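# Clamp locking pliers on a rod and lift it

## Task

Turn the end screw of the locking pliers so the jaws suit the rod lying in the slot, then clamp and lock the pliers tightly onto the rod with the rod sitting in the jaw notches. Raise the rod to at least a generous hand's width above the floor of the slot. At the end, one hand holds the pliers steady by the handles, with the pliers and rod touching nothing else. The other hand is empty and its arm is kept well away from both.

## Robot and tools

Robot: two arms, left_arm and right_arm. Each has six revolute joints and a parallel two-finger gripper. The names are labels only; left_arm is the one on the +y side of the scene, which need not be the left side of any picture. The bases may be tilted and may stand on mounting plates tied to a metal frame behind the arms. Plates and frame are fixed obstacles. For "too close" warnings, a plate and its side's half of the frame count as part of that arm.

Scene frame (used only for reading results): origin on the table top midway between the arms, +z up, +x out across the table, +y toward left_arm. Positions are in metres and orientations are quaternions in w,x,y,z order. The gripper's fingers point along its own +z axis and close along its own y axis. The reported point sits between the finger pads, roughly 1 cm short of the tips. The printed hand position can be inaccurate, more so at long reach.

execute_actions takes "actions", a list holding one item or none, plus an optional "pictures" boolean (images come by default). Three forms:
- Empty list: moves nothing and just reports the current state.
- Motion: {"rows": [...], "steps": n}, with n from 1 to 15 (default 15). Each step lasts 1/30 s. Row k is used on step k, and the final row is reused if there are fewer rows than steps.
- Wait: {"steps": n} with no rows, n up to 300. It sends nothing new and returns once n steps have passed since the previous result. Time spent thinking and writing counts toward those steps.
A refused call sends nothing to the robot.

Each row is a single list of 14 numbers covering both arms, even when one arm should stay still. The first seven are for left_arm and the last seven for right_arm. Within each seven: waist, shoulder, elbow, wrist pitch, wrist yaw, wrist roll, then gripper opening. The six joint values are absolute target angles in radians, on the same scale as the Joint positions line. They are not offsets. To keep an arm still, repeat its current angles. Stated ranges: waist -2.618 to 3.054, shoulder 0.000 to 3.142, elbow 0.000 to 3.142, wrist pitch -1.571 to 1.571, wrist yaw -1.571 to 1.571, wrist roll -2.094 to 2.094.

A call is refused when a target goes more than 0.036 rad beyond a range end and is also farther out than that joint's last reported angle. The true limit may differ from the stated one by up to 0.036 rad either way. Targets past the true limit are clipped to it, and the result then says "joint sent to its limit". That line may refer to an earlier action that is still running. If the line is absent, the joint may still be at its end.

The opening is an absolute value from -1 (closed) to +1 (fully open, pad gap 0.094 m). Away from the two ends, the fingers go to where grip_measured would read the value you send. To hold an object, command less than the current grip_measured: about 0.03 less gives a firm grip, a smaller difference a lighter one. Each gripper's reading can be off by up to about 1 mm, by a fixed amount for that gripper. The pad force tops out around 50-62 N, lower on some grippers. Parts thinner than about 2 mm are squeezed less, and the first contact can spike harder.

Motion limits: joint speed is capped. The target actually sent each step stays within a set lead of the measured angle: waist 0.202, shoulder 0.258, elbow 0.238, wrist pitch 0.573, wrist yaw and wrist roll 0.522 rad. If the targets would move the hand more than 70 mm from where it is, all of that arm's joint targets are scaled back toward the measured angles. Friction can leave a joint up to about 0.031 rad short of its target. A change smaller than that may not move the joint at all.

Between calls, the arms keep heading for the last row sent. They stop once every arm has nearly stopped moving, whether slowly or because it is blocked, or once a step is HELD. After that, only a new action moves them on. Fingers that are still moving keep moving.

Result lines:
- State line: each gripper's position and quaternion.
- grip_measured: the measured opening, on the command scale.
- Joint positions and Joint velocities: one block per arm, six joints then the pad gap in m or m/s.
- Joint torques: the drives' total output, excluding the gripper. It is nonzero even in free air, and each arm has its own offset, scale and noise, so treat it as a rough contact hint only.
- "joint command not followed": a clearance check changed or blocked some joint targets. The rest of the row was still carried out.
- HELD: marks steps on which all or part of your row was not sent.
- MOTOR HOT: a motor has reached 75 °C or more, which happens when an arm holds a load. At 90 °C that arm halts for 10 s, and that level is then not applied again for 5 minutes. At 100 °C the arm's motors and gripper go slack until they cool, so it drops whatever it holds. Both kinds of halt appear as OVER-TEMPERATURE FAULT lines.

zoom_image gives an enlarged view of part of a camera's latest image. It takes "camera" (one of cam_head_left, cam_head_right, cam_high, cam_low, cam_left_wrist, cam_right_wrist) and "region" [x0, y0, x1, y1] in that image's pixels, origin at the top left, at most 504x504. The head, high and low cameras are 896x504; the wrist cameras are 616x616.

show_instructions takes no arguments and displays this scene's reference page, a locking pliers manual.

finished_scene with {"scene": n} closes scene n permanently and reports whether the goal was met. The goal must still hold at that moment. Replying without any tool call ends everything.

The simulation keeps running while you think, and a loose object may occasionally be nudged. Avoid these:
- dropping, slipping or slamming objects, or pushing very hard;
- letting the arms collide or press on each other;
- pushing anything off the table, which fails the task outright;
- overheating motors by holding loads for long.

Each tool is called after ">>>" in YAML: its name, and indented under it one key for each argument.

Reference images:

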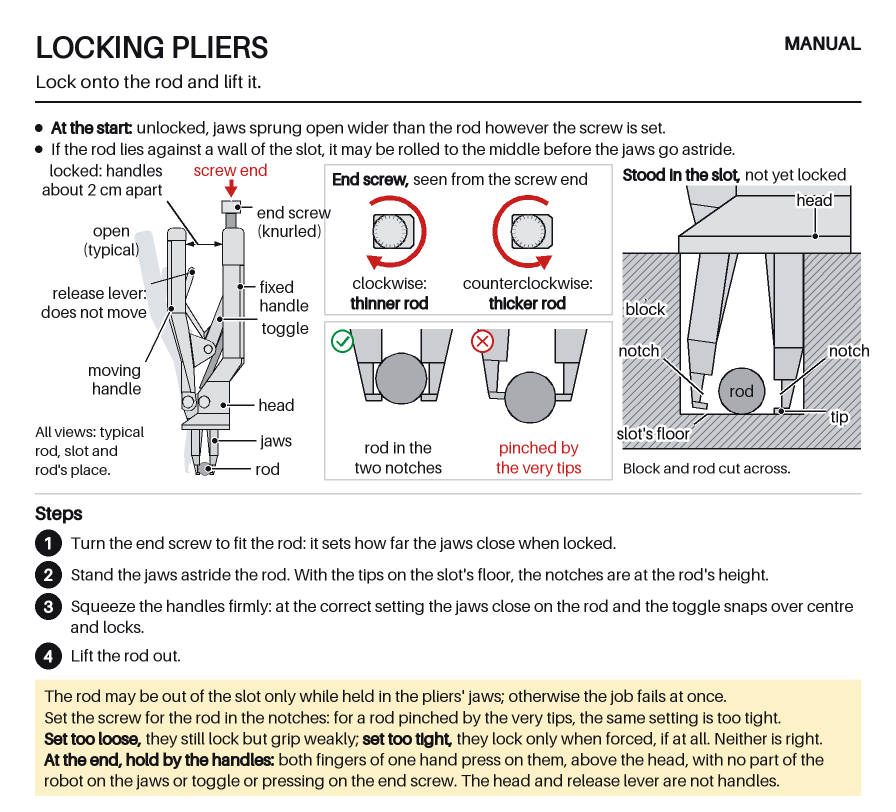

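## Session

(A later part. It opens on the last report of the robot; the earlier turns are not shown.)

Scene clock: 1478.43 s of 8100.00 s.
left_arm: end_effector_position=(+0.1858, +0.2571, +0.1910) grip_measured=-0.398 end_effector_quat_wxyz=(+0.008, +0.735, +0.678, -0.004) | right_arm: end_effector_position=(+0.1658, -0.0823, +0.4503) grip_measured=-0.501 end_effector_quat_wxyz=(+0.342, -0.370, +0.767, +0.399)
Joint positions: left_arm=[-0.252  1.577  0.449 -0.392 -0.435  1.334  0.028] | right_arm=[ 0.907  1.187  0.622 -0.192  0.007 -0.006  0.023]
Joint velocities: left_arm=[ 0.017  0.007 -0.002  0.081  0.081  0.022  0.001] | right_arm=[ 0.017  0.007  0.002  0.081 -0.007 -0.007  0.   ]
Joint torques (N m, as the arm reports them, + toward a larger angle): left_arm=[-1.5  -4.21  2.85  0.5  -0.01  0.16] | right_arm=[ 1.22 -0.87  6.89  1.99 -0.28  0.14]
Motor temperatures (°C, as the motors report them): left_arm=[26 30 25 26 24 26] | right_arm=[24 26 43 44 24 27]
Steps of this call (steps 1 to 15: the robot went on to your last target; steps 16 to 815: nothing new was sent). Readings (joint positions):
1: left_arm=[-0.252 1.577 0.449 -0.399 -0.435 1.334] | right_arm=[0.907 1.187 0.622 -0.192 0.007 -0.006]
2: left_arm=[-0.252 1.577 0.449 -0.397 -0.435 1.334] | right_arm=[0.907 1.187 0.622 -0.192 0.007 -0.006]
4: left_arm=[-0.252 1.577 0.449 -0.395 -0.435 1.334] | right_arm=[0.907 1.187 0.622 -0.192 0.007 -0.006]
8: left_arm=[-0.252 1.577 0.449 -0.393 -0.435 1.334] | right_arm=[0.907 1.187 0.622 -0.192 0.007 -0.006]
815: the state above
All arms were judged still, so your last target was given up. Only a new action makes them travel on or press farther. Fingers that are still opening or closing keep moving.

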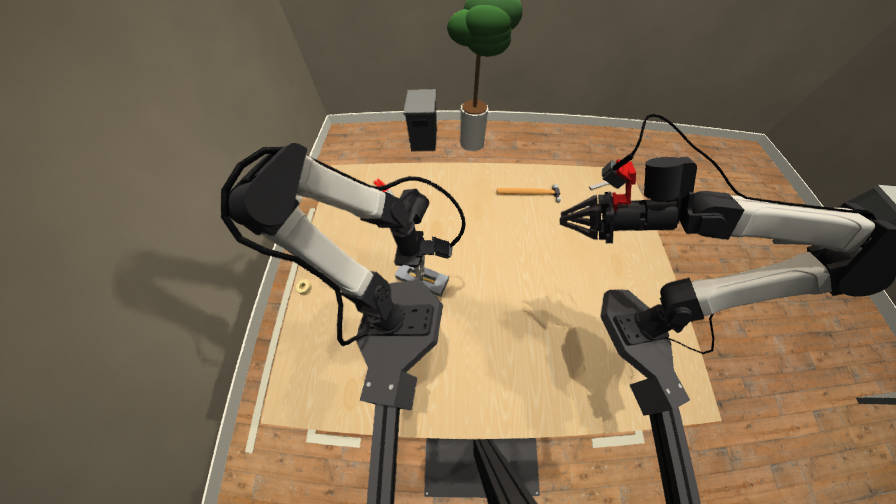

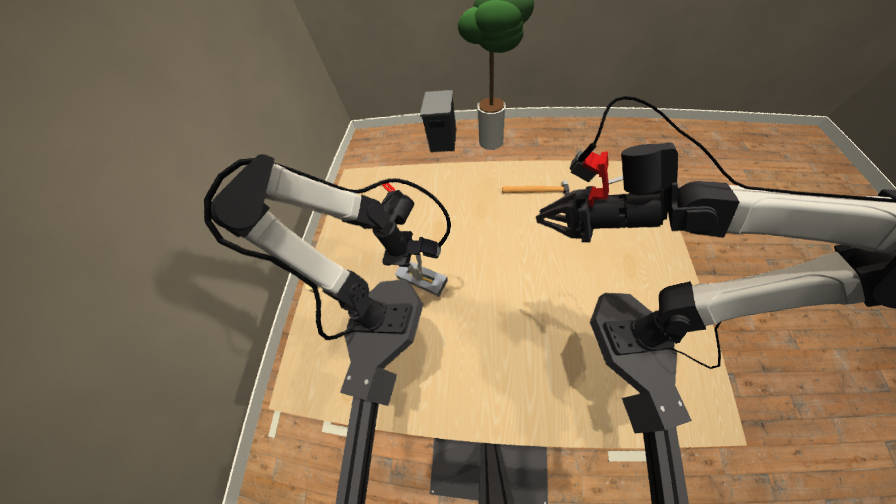

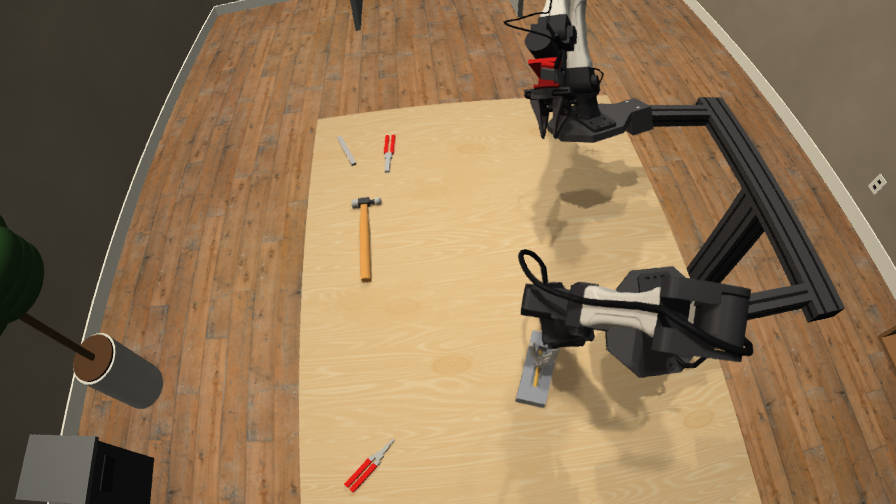

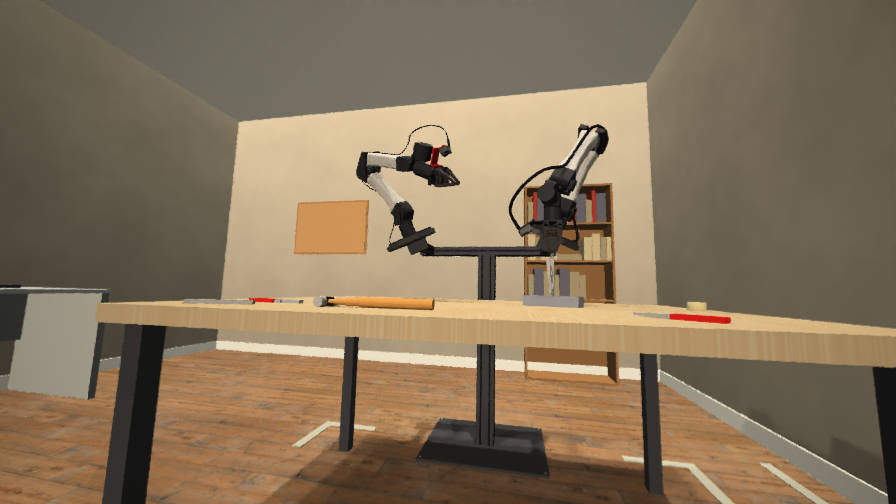

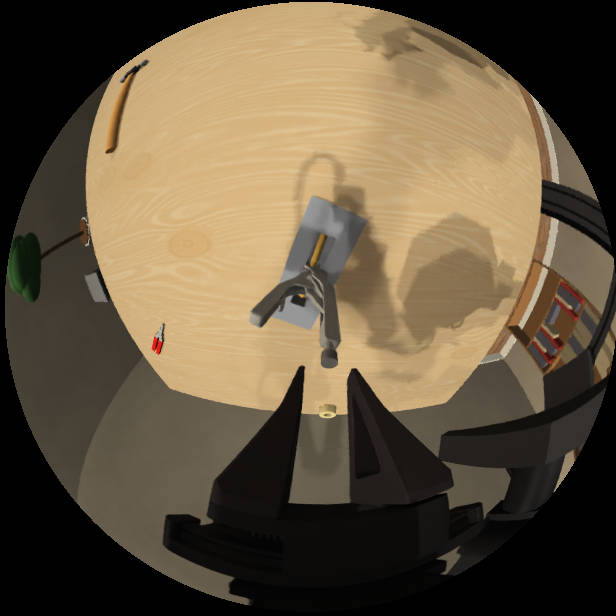

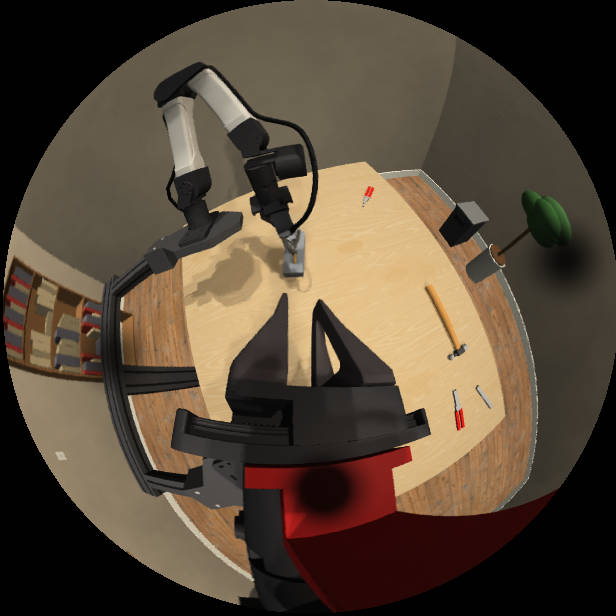

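>>> execute_actions:
  actions:
    - {"rows":[[-0.237,1.595,0.428,-0.37,-0.435,1.33,-0.4,0.9,1.2,0.6,-0.2,0,0,-0.5],[-0.233,1.602,0.426,-0.36,-0.435,1.33,-0.4,0.9,1.2,0.6,-0.2,0,0,-0.5],[-0.229,1.609,0.424,-0.35,-0.435,1.33,-0.4,0.9,1.2,0.6,-0.2,0,0,-0.5],[-0.225,1.616,0.421,-0.338,-0.435,1.33,-0.4,0.9,1.2,0.6,-0.2,0,0,-0.5],[-0.221,1.623,0.419,-0.326,-0.435,1.33,-0.4,0.9,1.2,0.6,-0.2,0,0,-0.5],[-0.217,1.63,0.416,-0.314,-0.435,1.33,-0.4,0.9,1.2,0.6,-0.2,0,0,-0.5],[-0.213,1.637,0.414,-0.304,-0.435,1.33,-0.4,0.9,1.2,0.6,-0.2,0,0,-0.5],[-0.209,1.643,0.412,-0.297,-0.435,1.33,-0.4,0.9,1.2,0.6,-0.2,0,0,-0.5]],"steps":15}

Scene clock: 1483.37 s of 8100.00 s.
left_arm: end_effector_position=(+0.1834, +0.2583, +0.1785) grip_measured=-0.398 end_effector_quat_wxyz=(+0.003, +0.725, +0.688, -0.006) | right_arm: end_effector_position=(+0.1658, -0.0823, +0.4503) grip_measured=-0.501 end_effector_quat_wxyz=(+0.342, -0.370, +0.767, +0.399)
Joint positions: left_arm=[-0.222  1.629  0.43  -0.317 -0.435  1.334  0.028] | right_arm=[ 0.907  1.187  0.622 -0.192  0.007 -0.006  0.023]
Joint velocities: left_arm=[-0.022  0.017  0.017  0.066  0.037  0.022 -0.001] | right_arm=[-0.002 -0.002 -0.002 -0.007  0.037 -0.022 -0.   ]
Joint torques (N m, as the arm reports them, + toward a larger angle): left_arm=[-1.56 -4.4   2.34  0.47  0.09  0.07] | right_arm=[ 1.05 -0.74  6.92  1.98 -0.34  0.1 ]
Motor temperatures (°C, as the motors report them): left_arm=[26 29 25 26 24 26] | right_arm=[24 26 43 44 24 27]
Steps of this call (steps 1 to 133: nothing new was sent; steps 134 to 148: all 15 steps of this action). Readings (joint positions):
134: left_arm=[-0.252 1.577 0.449 -0.391 -0.435 1.334] | right_arm=[0.907 1.187 0.622 -0.192 0.007 -0.006]
135: left_arm=[-0.251 1.578 0.449 -0.388 -0.435 1.334] | right_arm=[0.907 1.187 0.622 -0.192 0.007 -0.006]
137: left_arm=[-0.246 1.587 0.449 -0.377 -0.435 1.334] | right_arm=[0.907 1.187 0.622 -0.192 0.007 -0.006]
141: left_arm=[-0.229 1.615 0.438 -0.342 -0.435 1.334] | right_arm=[0.907 1.187 0.622 -0.192 0.007 -0.006]
148: the state above

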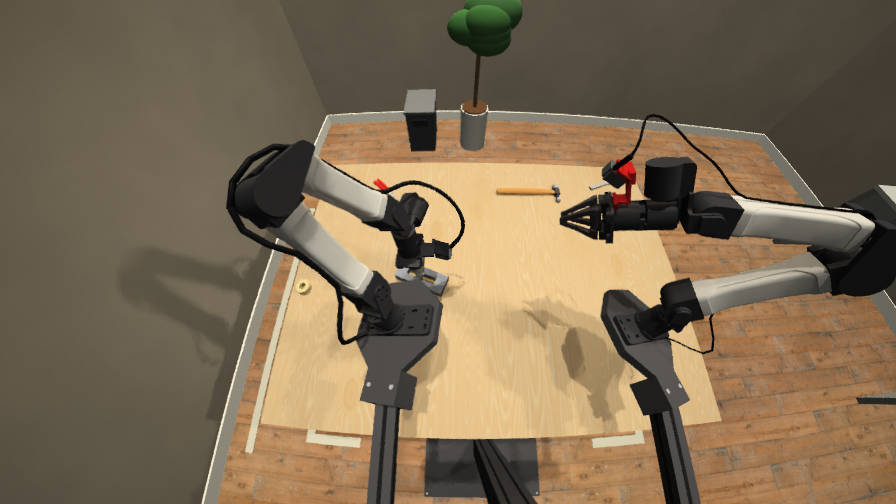

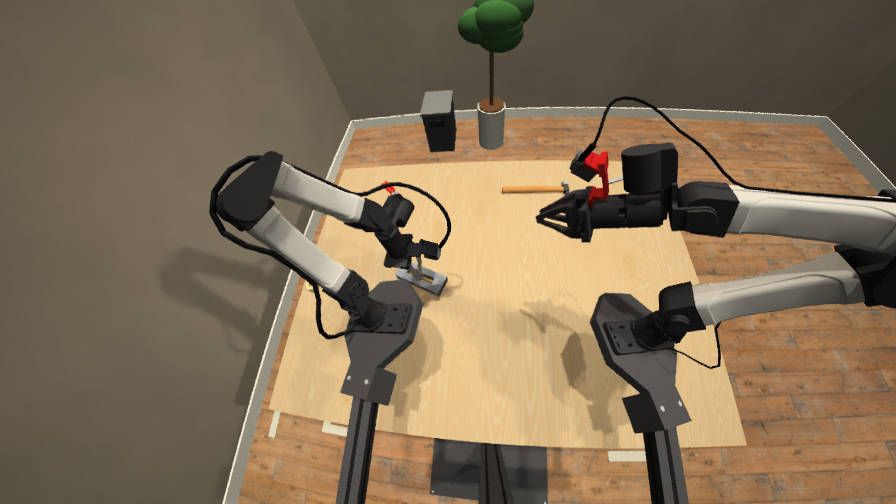

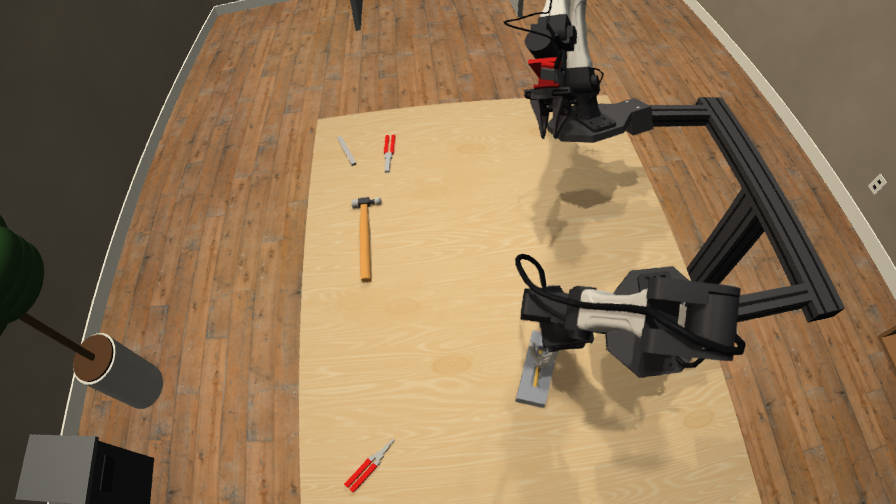

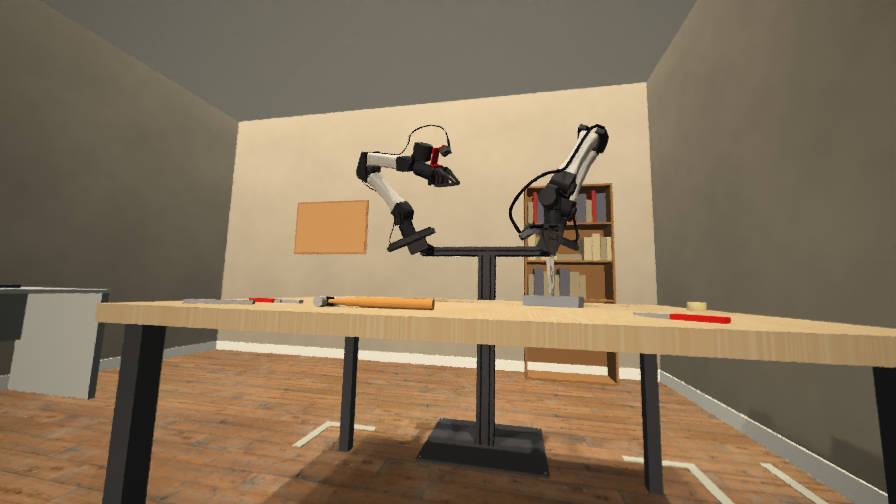

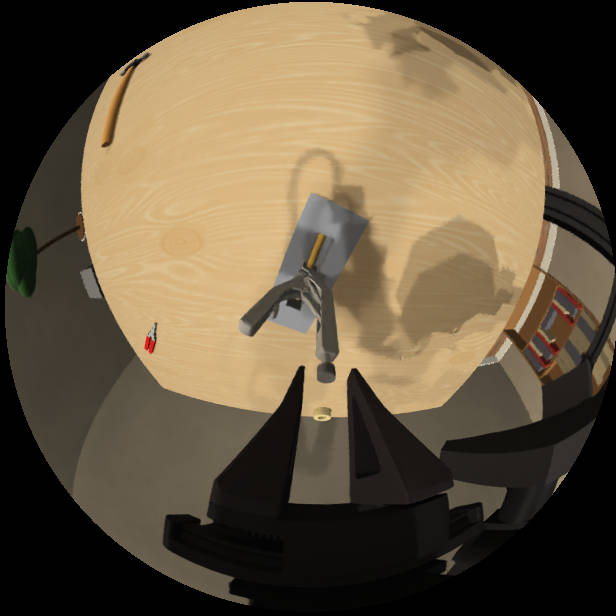

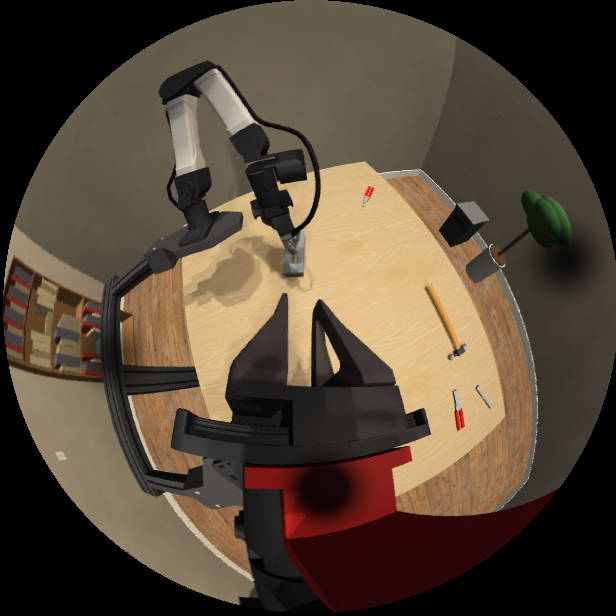

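>>> execute_actions:
  actions:
    - {"rows":[[-0.209,1.643,0.412,-0.303,-0.435,1.33,-0.46,0.9,1.2,0.6,-0.2,0,0,-0.5],[-0.209,1.643,0.412,-0.303,-0.435,1.33,-0.52,0.9,1.2,0.6,-0.2,0,0,-0.5],[-0.209,1.643,0.412,-0.303,-0.435,1.33,-0.58,0.9,1.2,0.6,-0.2,0,0,-0.5],[-0.209,1.643,0.412,-0.303,-0.435,1.33,-0.63,0.9,1.2,0.6,-0.2,0,0,-0.5],[-0.209,1.643,0.412,-0.303,-0.435,1.33,-0.67,0.9,1.2,0.6,-0.2,0,0,-0.5],[-0.209,1.643,0.412,-0.303,-0.435,1.33,-0.70,0.9,1.2,0.6,-0.2,0,0,-0.5],[-0.209,1.643,0.412,-0.303,-0.435,1.33,-0.72,0.9,1.2,0.6,-0.2,0,0,-0.5],[-0.209,1.643,0.412,-0.303,-0.435,1.33,-0.74,0.9,1.2,0.6,-0.2,0,0,-0.5],[-0.209,1.643,0.412,-0.303,-0.435,1.33,-0.76,0.9,1.2,0.6,-0.2,0,0,-0.5],[-0.209,1.643,0.412,-0.303,-0.435,1.33,-0.78,0.9,1.2,0.6,-0.2,0,0,-0.5],[-0.209,1.643,0.412,-0.303,-0.435,1.33,-0.795,0.9,1.2,0.6,-0.2,0,0,-0.5],[-0.209,1.643,0.412,-0.303,-0.435,1.33,-0.81,0.9,1.2,0.6,-0.2,0,0,-0.5]],"steps":15}

Scene clock: 1492.83 s of 8100.00 s.
left_arm: end_effector_position=(+0.1853, +0.2578, +0.1785) grip_measured=-0.794 end_effector_quat_wxyz=(+0.006, +0.724, +0.690, -0.004) | right_arm: end_effector_position=(+0.1658, -0.0823, +0.4503) grip_measured=-0.501 end_effector_quat_wxyz=(+0.342, -0.370, +0.767, +0.399)
Joint positions: left_arm=[-0.222  1.629  0.43  -0.309 -0.435  1.334  0.01 ] | right_arm=[ 0.907  1.187  0.622 -0.192  0.007 -0.006  0.023]
Joint velocities: left_arm=[ 0.022 -0.002 -0.012 -0.022 -0.022 -0.022 -0.001] | right_arm=[-0.007 -0.012  0.002 -0.022  0.007 -0.007 -0.001]
Joint torques (N m, as the arm reports them, + toward a larger angle): left_arm=[-1.59 -4.41  2.35  0.43  0.09  0.07] | right_arm=[ 1.09 -0.83  6.88  1.99 -0.28  0.11]
Motor temperatures (°C, as the motors report them): left_arm=[26 29 25 26 24 26] | right_arm=[24 26 43 44 24 27]
Steps of this call (steps 1 to 15: the robot went on to your last target; steps 16 to 269: nothing new was sent; steps 270 to 284: all 15 steps of this action). Readings (joint positions):
270: left_arm=[-0.222 1.629 0.430 -0.309 -0.435 1.334] | right_arm=[0.907 1.187 0.622 -0.192 0.007 -0.006]
271: left_arm=[-0.222 1.629 0.430 -0.309 -0.435 1.334] | right_arm=[0.907 1.187 0.622 -0.192 0.007 -0.006]
273: left_arm=[-0.222 1.629 0.430 -0.309 -0.435 1.334] | right_arm=[0.907 1.187 0.622 -0.192 0.007 -0.006]
277: left_arm=[-0.222 1.629 0.430 -0.309 -0.435 1.334] | right_arm=[0.907 1.187 0.622 -0.192 0.007 -0.006]
284: the state above

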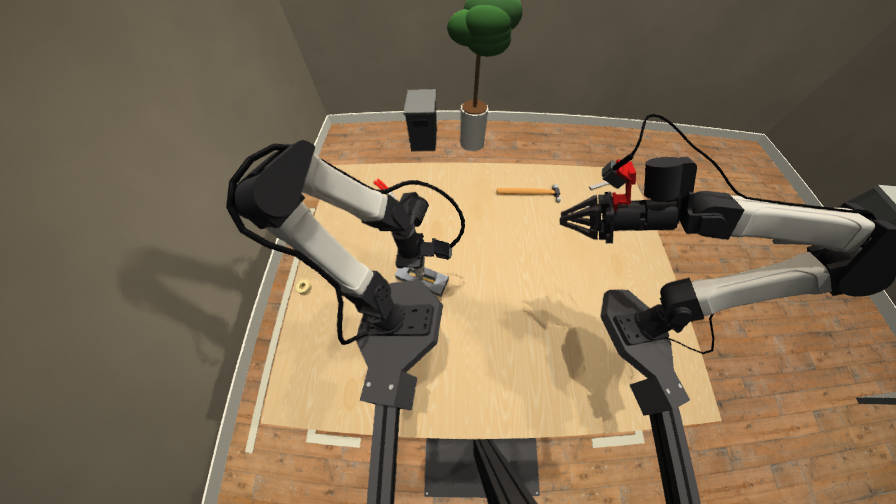

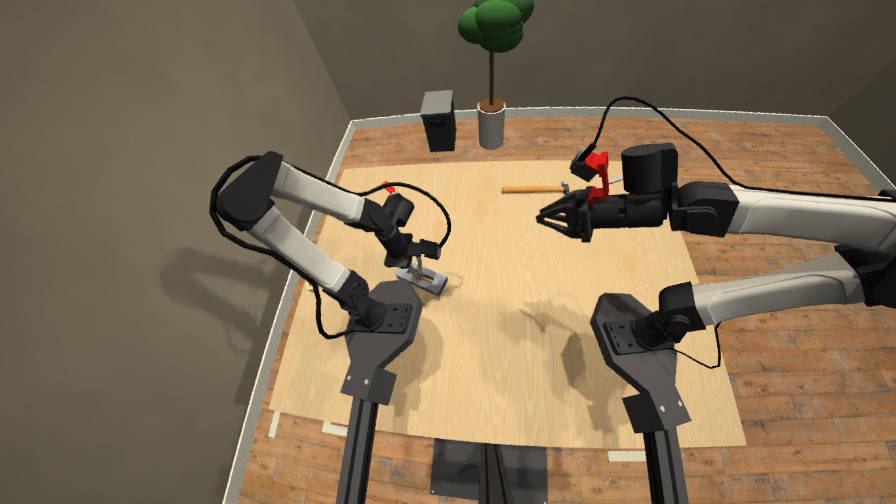

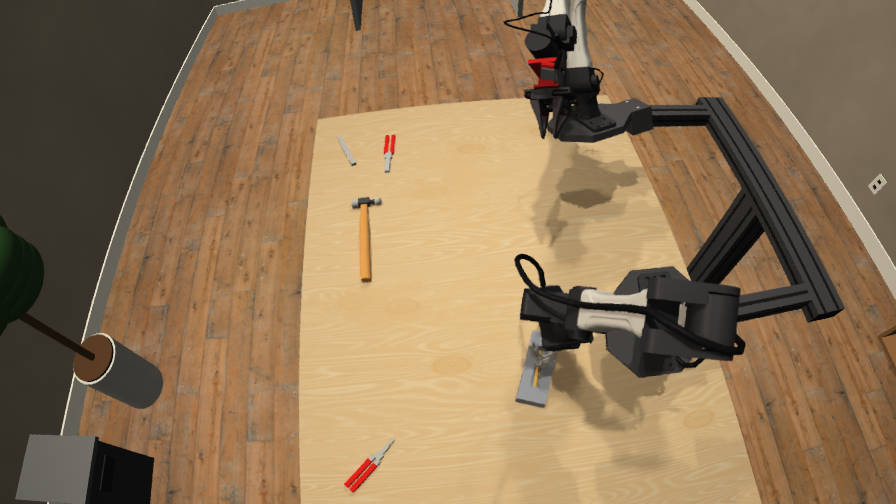

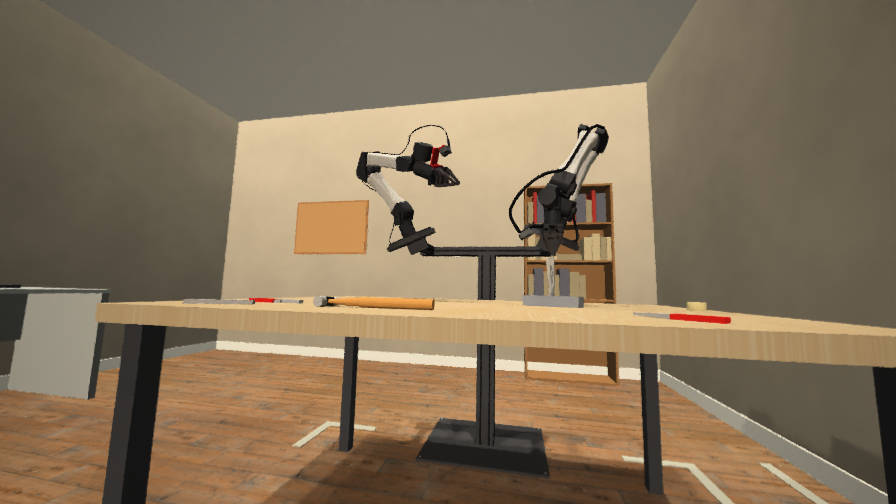

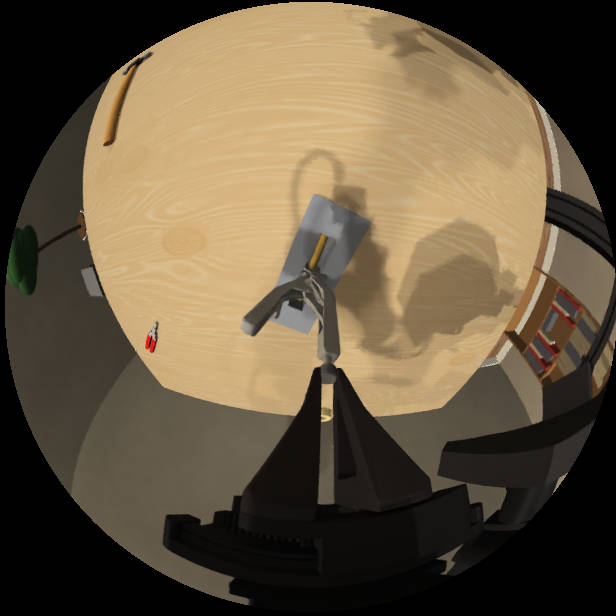

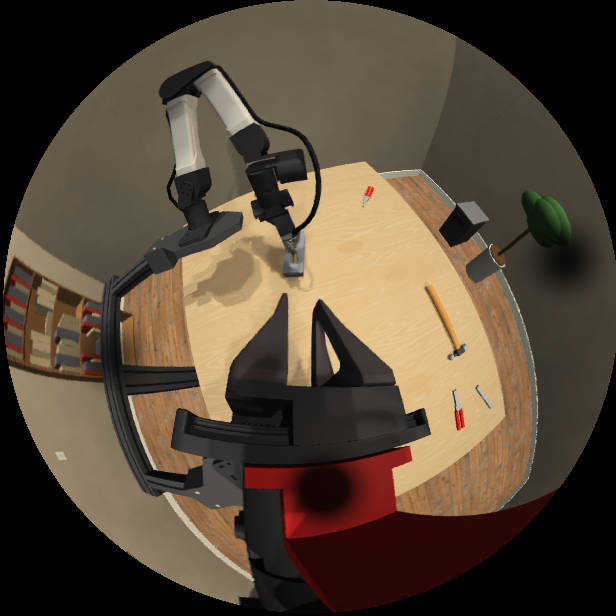

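Turn in two actions.

>>> execute_actions:
  actions:
    - {"rows":[[-0.209,1.643,0.412,-0.303,-0.435,1.29,-0.81,0.9,1.2,0.6,-0.2,0,0,-0.5],[-0.209,1.643,0.412,-0.303,-0.435,1.24,-0.81,0.9,1.2,0.6,-0.2,0,0,-0.5],[-0.209,1.643,0.412,-0.303,-0.435,1.185,-0.81,0.9,1.2,0.6,-0.2,0,0,-0.5],[-0.209,1.643,0.412,-0.303,-0.435,1.13,-0.81,0.9,1.2,0.6,-0.2,0,0,-0.5],[-0.209,1.643,0.412,-0.303,-0.435,1.075,-0.81,0.9,1.2,0.6,-0.2,0,0,-0.5],[-0.209,1.643,0.412,-0.303,-0.435,1.02,-0.81,0.9,1.2,0.6,-0.2,0,0,-0.5],[-0.209,1.643,0.412,-0.303,-0.435,0.965,-0.81,0.9,1.2,0.6,-0.2,0,0,-0.5],[-0.209,1.643,0.412,-0.303,-0.435,0.91,-0.81,0.9,1.2,0.6,-0.2,0,0,-0.5],[-0.209,1.643,0.412,-0.303,-0.435,0.855,-0.81,0.9,1.2,0.6,-0.2,0,0,-0.5],[-0.209,1.643,0.412,-0.303,-0.435,0.80,-0.81,0.9,1.2,0.6,-0.2,0,0,-0.5],[-0.209,1.643,0.412,-0.303,-0.435,0.745,-0.81,0.9,1.2,0.6,-0.2,0,0,-0.5],[-0.209,1.643,0.412,-0.303,-0.435,0.69,-0.81,0.9,1.2,0.6,-0.2,0,0,-0.5],[-0.209,1.643,0.412,-0.303,-0.435,0.635,-0.81,0.9,1.2,0.6,-0.2,0,0,-0.5],[-0.209,1.643,0.412,-0.303,-0.435,0.58,-0.81,0.9,1.2,0.6,-0.2,0,0,-0.5],[-0.209,1.643,0.412,-0.303,-0.435,0.53,-0.81,0.9,1.2,0.6,-0.2,0,0,-0.5]],"steps":15}
  pictures: false

>>> execute_actions:
  actions:
    - {"rows":[[-0.209,1.643,0.412,-0.303,-0.435,0.475,-0.81,0.9,1.2,0.6,-0.2,0,0,-0.5],[-0.209,1.643,0.412,-0.303,-0.435,0.42,-0.81,0.9,1.2,0.6,-0.2,0,0,-0.5],[-0.209,1.643,0.412,-0.303,-0.435,0.365,-0.81,0.9,1.2,0.6,-0.2,0,0,-0.5],[-0.209,1.643,0.412,-0.303,-0.435,0.31,-0.81,0.9,1.2,0.6,-0.2,0,0,-0.5],[-0.209,1.643,0.412,-0.303,-0.435,0.255,-0.81,0.9,1.2,0.6,-0.2,0,0,-0.5],[-0.209,1.643,0.412,-0.303,-0.435,0.2,-0.81,0.9,1.2,0.6,-0.2,0,0,-0.5],[-0.209,1.643,0.412,-0.303,-0.435,0.145,-0.81,0.9,1.2,0.6,-0.2,0,0,-0.5],[-0.209,1.643,0.412,-0.303,-0.435,0.09,-0.81,0.9,1.2,0.6,-0.2,0,0,-0.5],[-0.209,1.643,0.412,-0.303,-0.435,0.035,-0.81,0.9,1.2,0.6,-0.2,0,0,-0.5],[-0.209,1.643,0.412,-0.303,-0.435,-0.02,-0.81,0.9,1.2,0.6,-0.2,0,0,-0.5],[-0.209,1.643,0.412,-0.303,-0.435,-0.075,-0.81,0.9,1.2,0.6,-0.2,0,0,-0.5],[-0.209,1.643,0.412,-0.303,-0.435,-0.13,-0.81,0.9,1.2,0.6,-0.2,0,0,-0.5],[-0.209,1.643,0.412,-0.303,-0.435,-0.18,-0.81,0.9,1.2,0.6,-0.2,0,0,-0.5],[-0.209,1.643,0.412,-0.303,-0.435,-0.22,-0.81,0.9,1.2,0.6,-0.2,0,0,-0.5],[-0.209,1.643,0.412,-0.303,-0.435,-0.25,-0.81,0.9,1.2,0.6,-0.2,0,0,-0.5]],"steps":15}
  pictures: false

>>> execute_actions:
  actions:
    - {"steps":10}

Scene clock: 1517.87 s of 8100.00 s.
left_arm: end_effector_position=(+0.1850, +0.2574, +0.1785) grip_measured=-0.794 end_effector_quat_wxyz=(+0.005, +0.498, +0.867, -0.007) | right_arm: end_effector_position=(+0.1658, -0.0823, +0.4503) grip_measured=-0.501 end_effector_quat_wxyz=(+0.342, -0.370, +0.767, +0.399)
Joint positions: left_arm=[-0.222  1.629  0.43  -0.31  -0.432  0.758  0.01 ] | right_arm=[ 0.907  1.187  0.622 -0.192  0.007 -0.006  0.023]
Joint velocities: left_arm=[ 0.007  0.002  0.007  0.066 -0.022 -1.385  0.002] | right_arm=[-0.022 -0.002 -0.012 -0.037  0.037  0.051 -0.001]
Joint torques (N m, as the arm reports them, + toward a larger angle): left_arm=[-1.64 -4.45  2.47  0.47  0.04  0.06] | right_arm=[ 0.93 -0.92  6.99  2.   -0.3   0.07]
Motor temperatures (°C, as the motors report them): left_arm=[26 28 25 26 24 26] | right_arm=[24 26 43 44 24 27]
Steps of this call (steps 1 to 15: the robot went on to your last target; steps 16 to 736: nothing new was sent; steps 737 to 751: all 15 steps of this action). Readings (joint positions):
737: left_arm=[-0.222 1.629 0.430 -0.309 -0.435 1.329] | right_arm=[0.907 1.187 0.622 -0.192 0.007 -0.006]
738: left_arm=[-0.222 1.629 0.430 -0.309 -0.435 1.315] | right_arm=[0.907 1.187 0.622 -0.192 0.007 -0.006]
740: left_arm=[-0.222 1.629 0.430 -0.309 -0.435 1.264] | right_arm=[0.907 1.187 0.622 -0.192 0.007 -0.006]
744: left_arm=[-0.222 1.629 0.430 -0.310 -0.434 1.108] | right_arm=[0.907 1.187 0.622 -0.192 0.007 -0.006]
751: the state above

Scene clock: 1518.37 s of 8100.00 s.
left_arm: end_effector_position=(+0.1850, +0.2574, +0.1785) grip_measured=-0.794 end_effector_quat_wxyz=(+0.002, +0.121, +0.993, -0.008) | right_arm: end_effector_position=(+0.1658, -0.0823, +0.4503) grip_measured=-0.501 end_effector_quat_wxyz=(+0.342, -0.370, +0.767, +0.399)
Joint positions: left_arm=[-0.222  1.629  0.43  -0.31  -0.432 -0.043  0.01 ] | right_arm=[ 0.907  1.187  0.622 -0.192  0.007 -0.006  0.023]
Joint velocities: left_arm=[ 0.002 -0.007 -0.002 -0.037 -0.066 -1.253  0.001] | right_arm=[-0.017 -0.002 -0.002 -0.066 -0.022  0.007  0.001]
Joint torques (N m, as the arm reports them, + toward a larger angle): left_arm=[-1.58 -4.43  2.41  0.49 -0.01  0.06] | right_arm=[ 1.23 -0.62  6.96  1.95 -0.28  0.07]
Motor temperatures (°C, as the motors report them): left_arm=[26 28 25 26 24 26] | right_arm=[24 26 43 44 24 27]
Steps of this call (steps 1 to 15: all 15 steps of this action). Readings (joint positions):
1: left_arm=[-0.222 1.629 0.430 -0.310 -0.432 0.705] | right_arm=[0.907 1.187 0.622 -0.192 0.007 -0.006]
2: left_arm=[-0.222 1.629 0.430 -0.310 -0.432 0.653] | right_arm=[0.907 1.187 0.622 -0.192 0.007 -0.006]
4: left_arm=[-0.222 1.629 0.430 -0.310 -0.432 0.546] | right_arm=[0.907 1.187 0.622 -0.192 0.007 -0.006]
8: left_arm=[-0.222 1.629 0.430 -0.310 -0.432 0.329] | right_arm=[0.907 1.187 0.622 -0.192 0.007 -0.006]
15: the state above

Scene clock: 1518.70 s of 8100.00 s.
left_arm: end_effector_position=(+0.1850, +0.2574, +0.1785) grip_measured=-0.794 end_effector_quat_wxyz=(+0.001, +0.033, +0.999, -0.009) | right_arm: end_effector_position=(+0.1658, -0.0823, +0.4503) grip_measured=-0.501 end_effector_quat_wxyz=(+0.342, -0.370, +0.767, +0.399)
Joint positions: left_arm=[-0.222  1.629  0.43  -0.31  -0.432 -0.221  0.01 ] | right_arm=[ 0.907  1.187  0.622 -0.192  0.007 -0.006  0.023]
Joint velocities: left_arm=[-0.012 -0.007 -0.012  0.037  0.037 -0.212 -0.001] | right_arm=[ 0.007 -0.017 -0.007  0.007 -0.022 -0.022  0.   ]
Joint torques (N m, as the arm reports them, + toward a larger angle): left_arm=[-1.59 -4.46  2.41  0.48 -0.02 -0.01] | right_arm=[ 1.18 -0.76  6.94  2.   -0.34  0.12]
Motor temperatures (°C, as the motors report them): left_arm=[26 28 25 26 24 26] | right_arm=[24 26 43 44 24 27]
Steps of this call (steps 1 to 10: the robot went on to your last target). Readings (joint positions):
1: left_arm=[-0.222 1.629 0.430 -0.310 -0.432 -0.083] | right_arm=[0.907 1.187 0.622 -0.192 0.007 -0.006]
2: left_arm=[-0.222 1.629 0.430 -0.310 -0.432 -0.115] | right_arm=[0.907 1.187 0.622 -0.192 0.007 -0.006]
4: left_arm=[-0.222 1.629 0.430 -0.310 -0.432 -0.161] | right_arm=[0.907 1.187 0.622 -0.192 0.007 -0.006]
8: left_arm=[-0.222 1.629 0.430 -0.310 -0.432 -0.208] | right_arm=[0.907 1.187 0.622 -0.192 0.007 -0.006]
10: the state above

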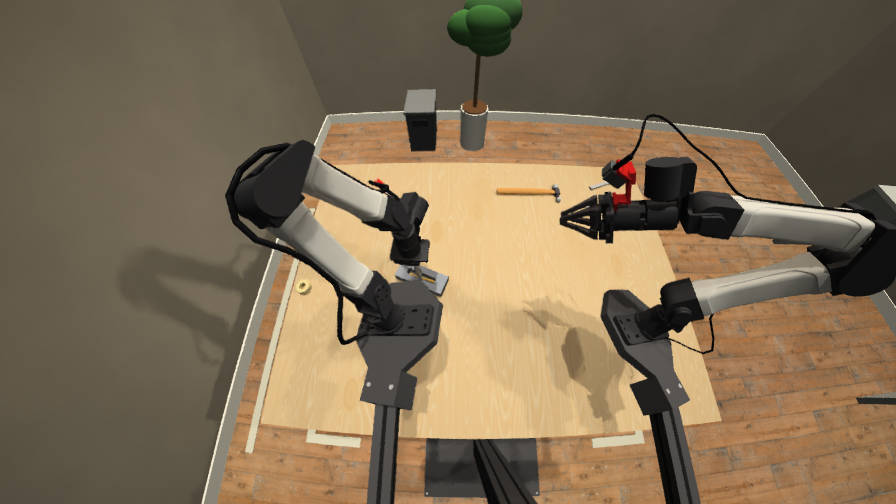

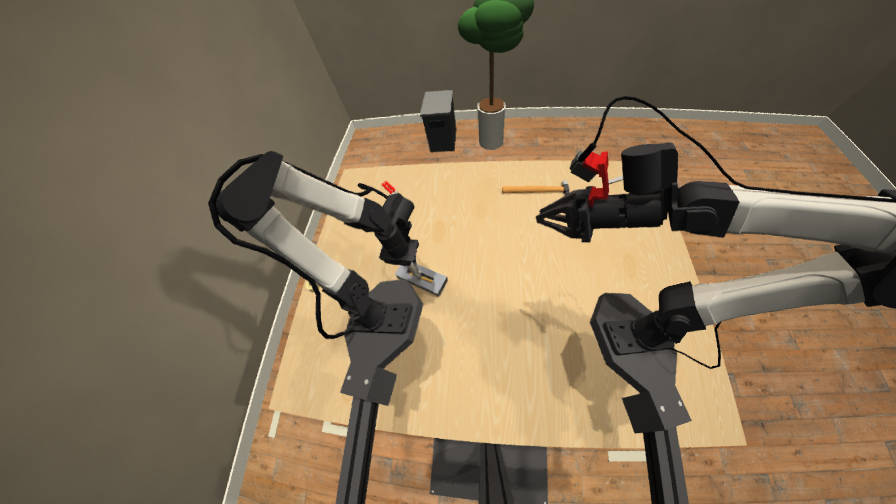

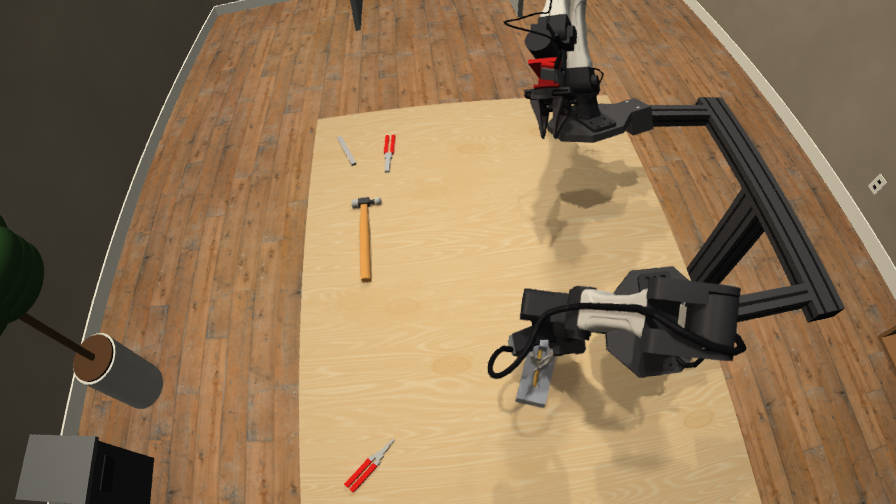

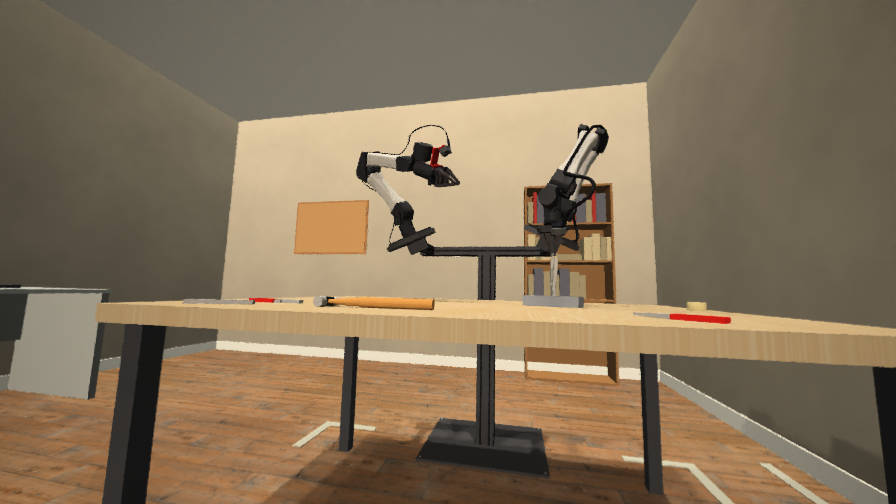

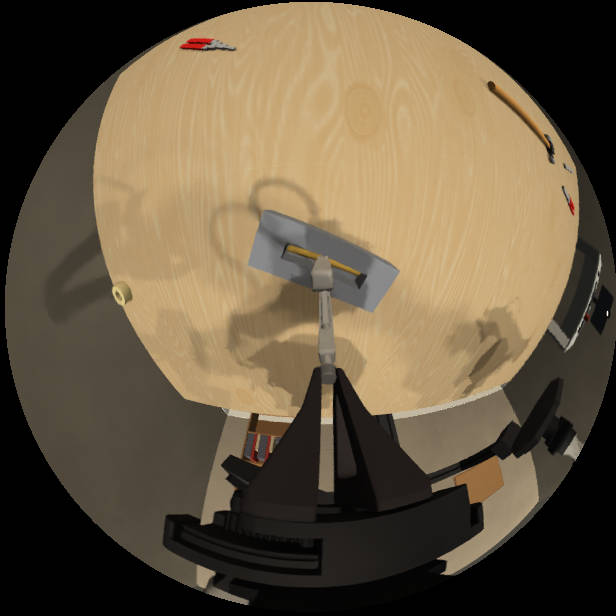

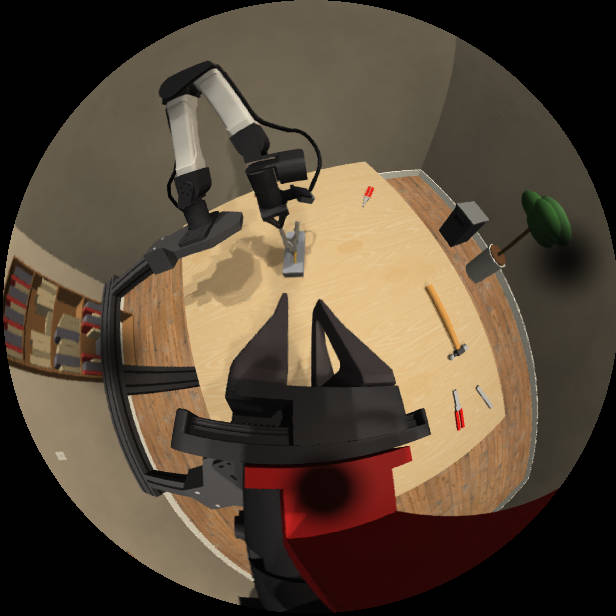

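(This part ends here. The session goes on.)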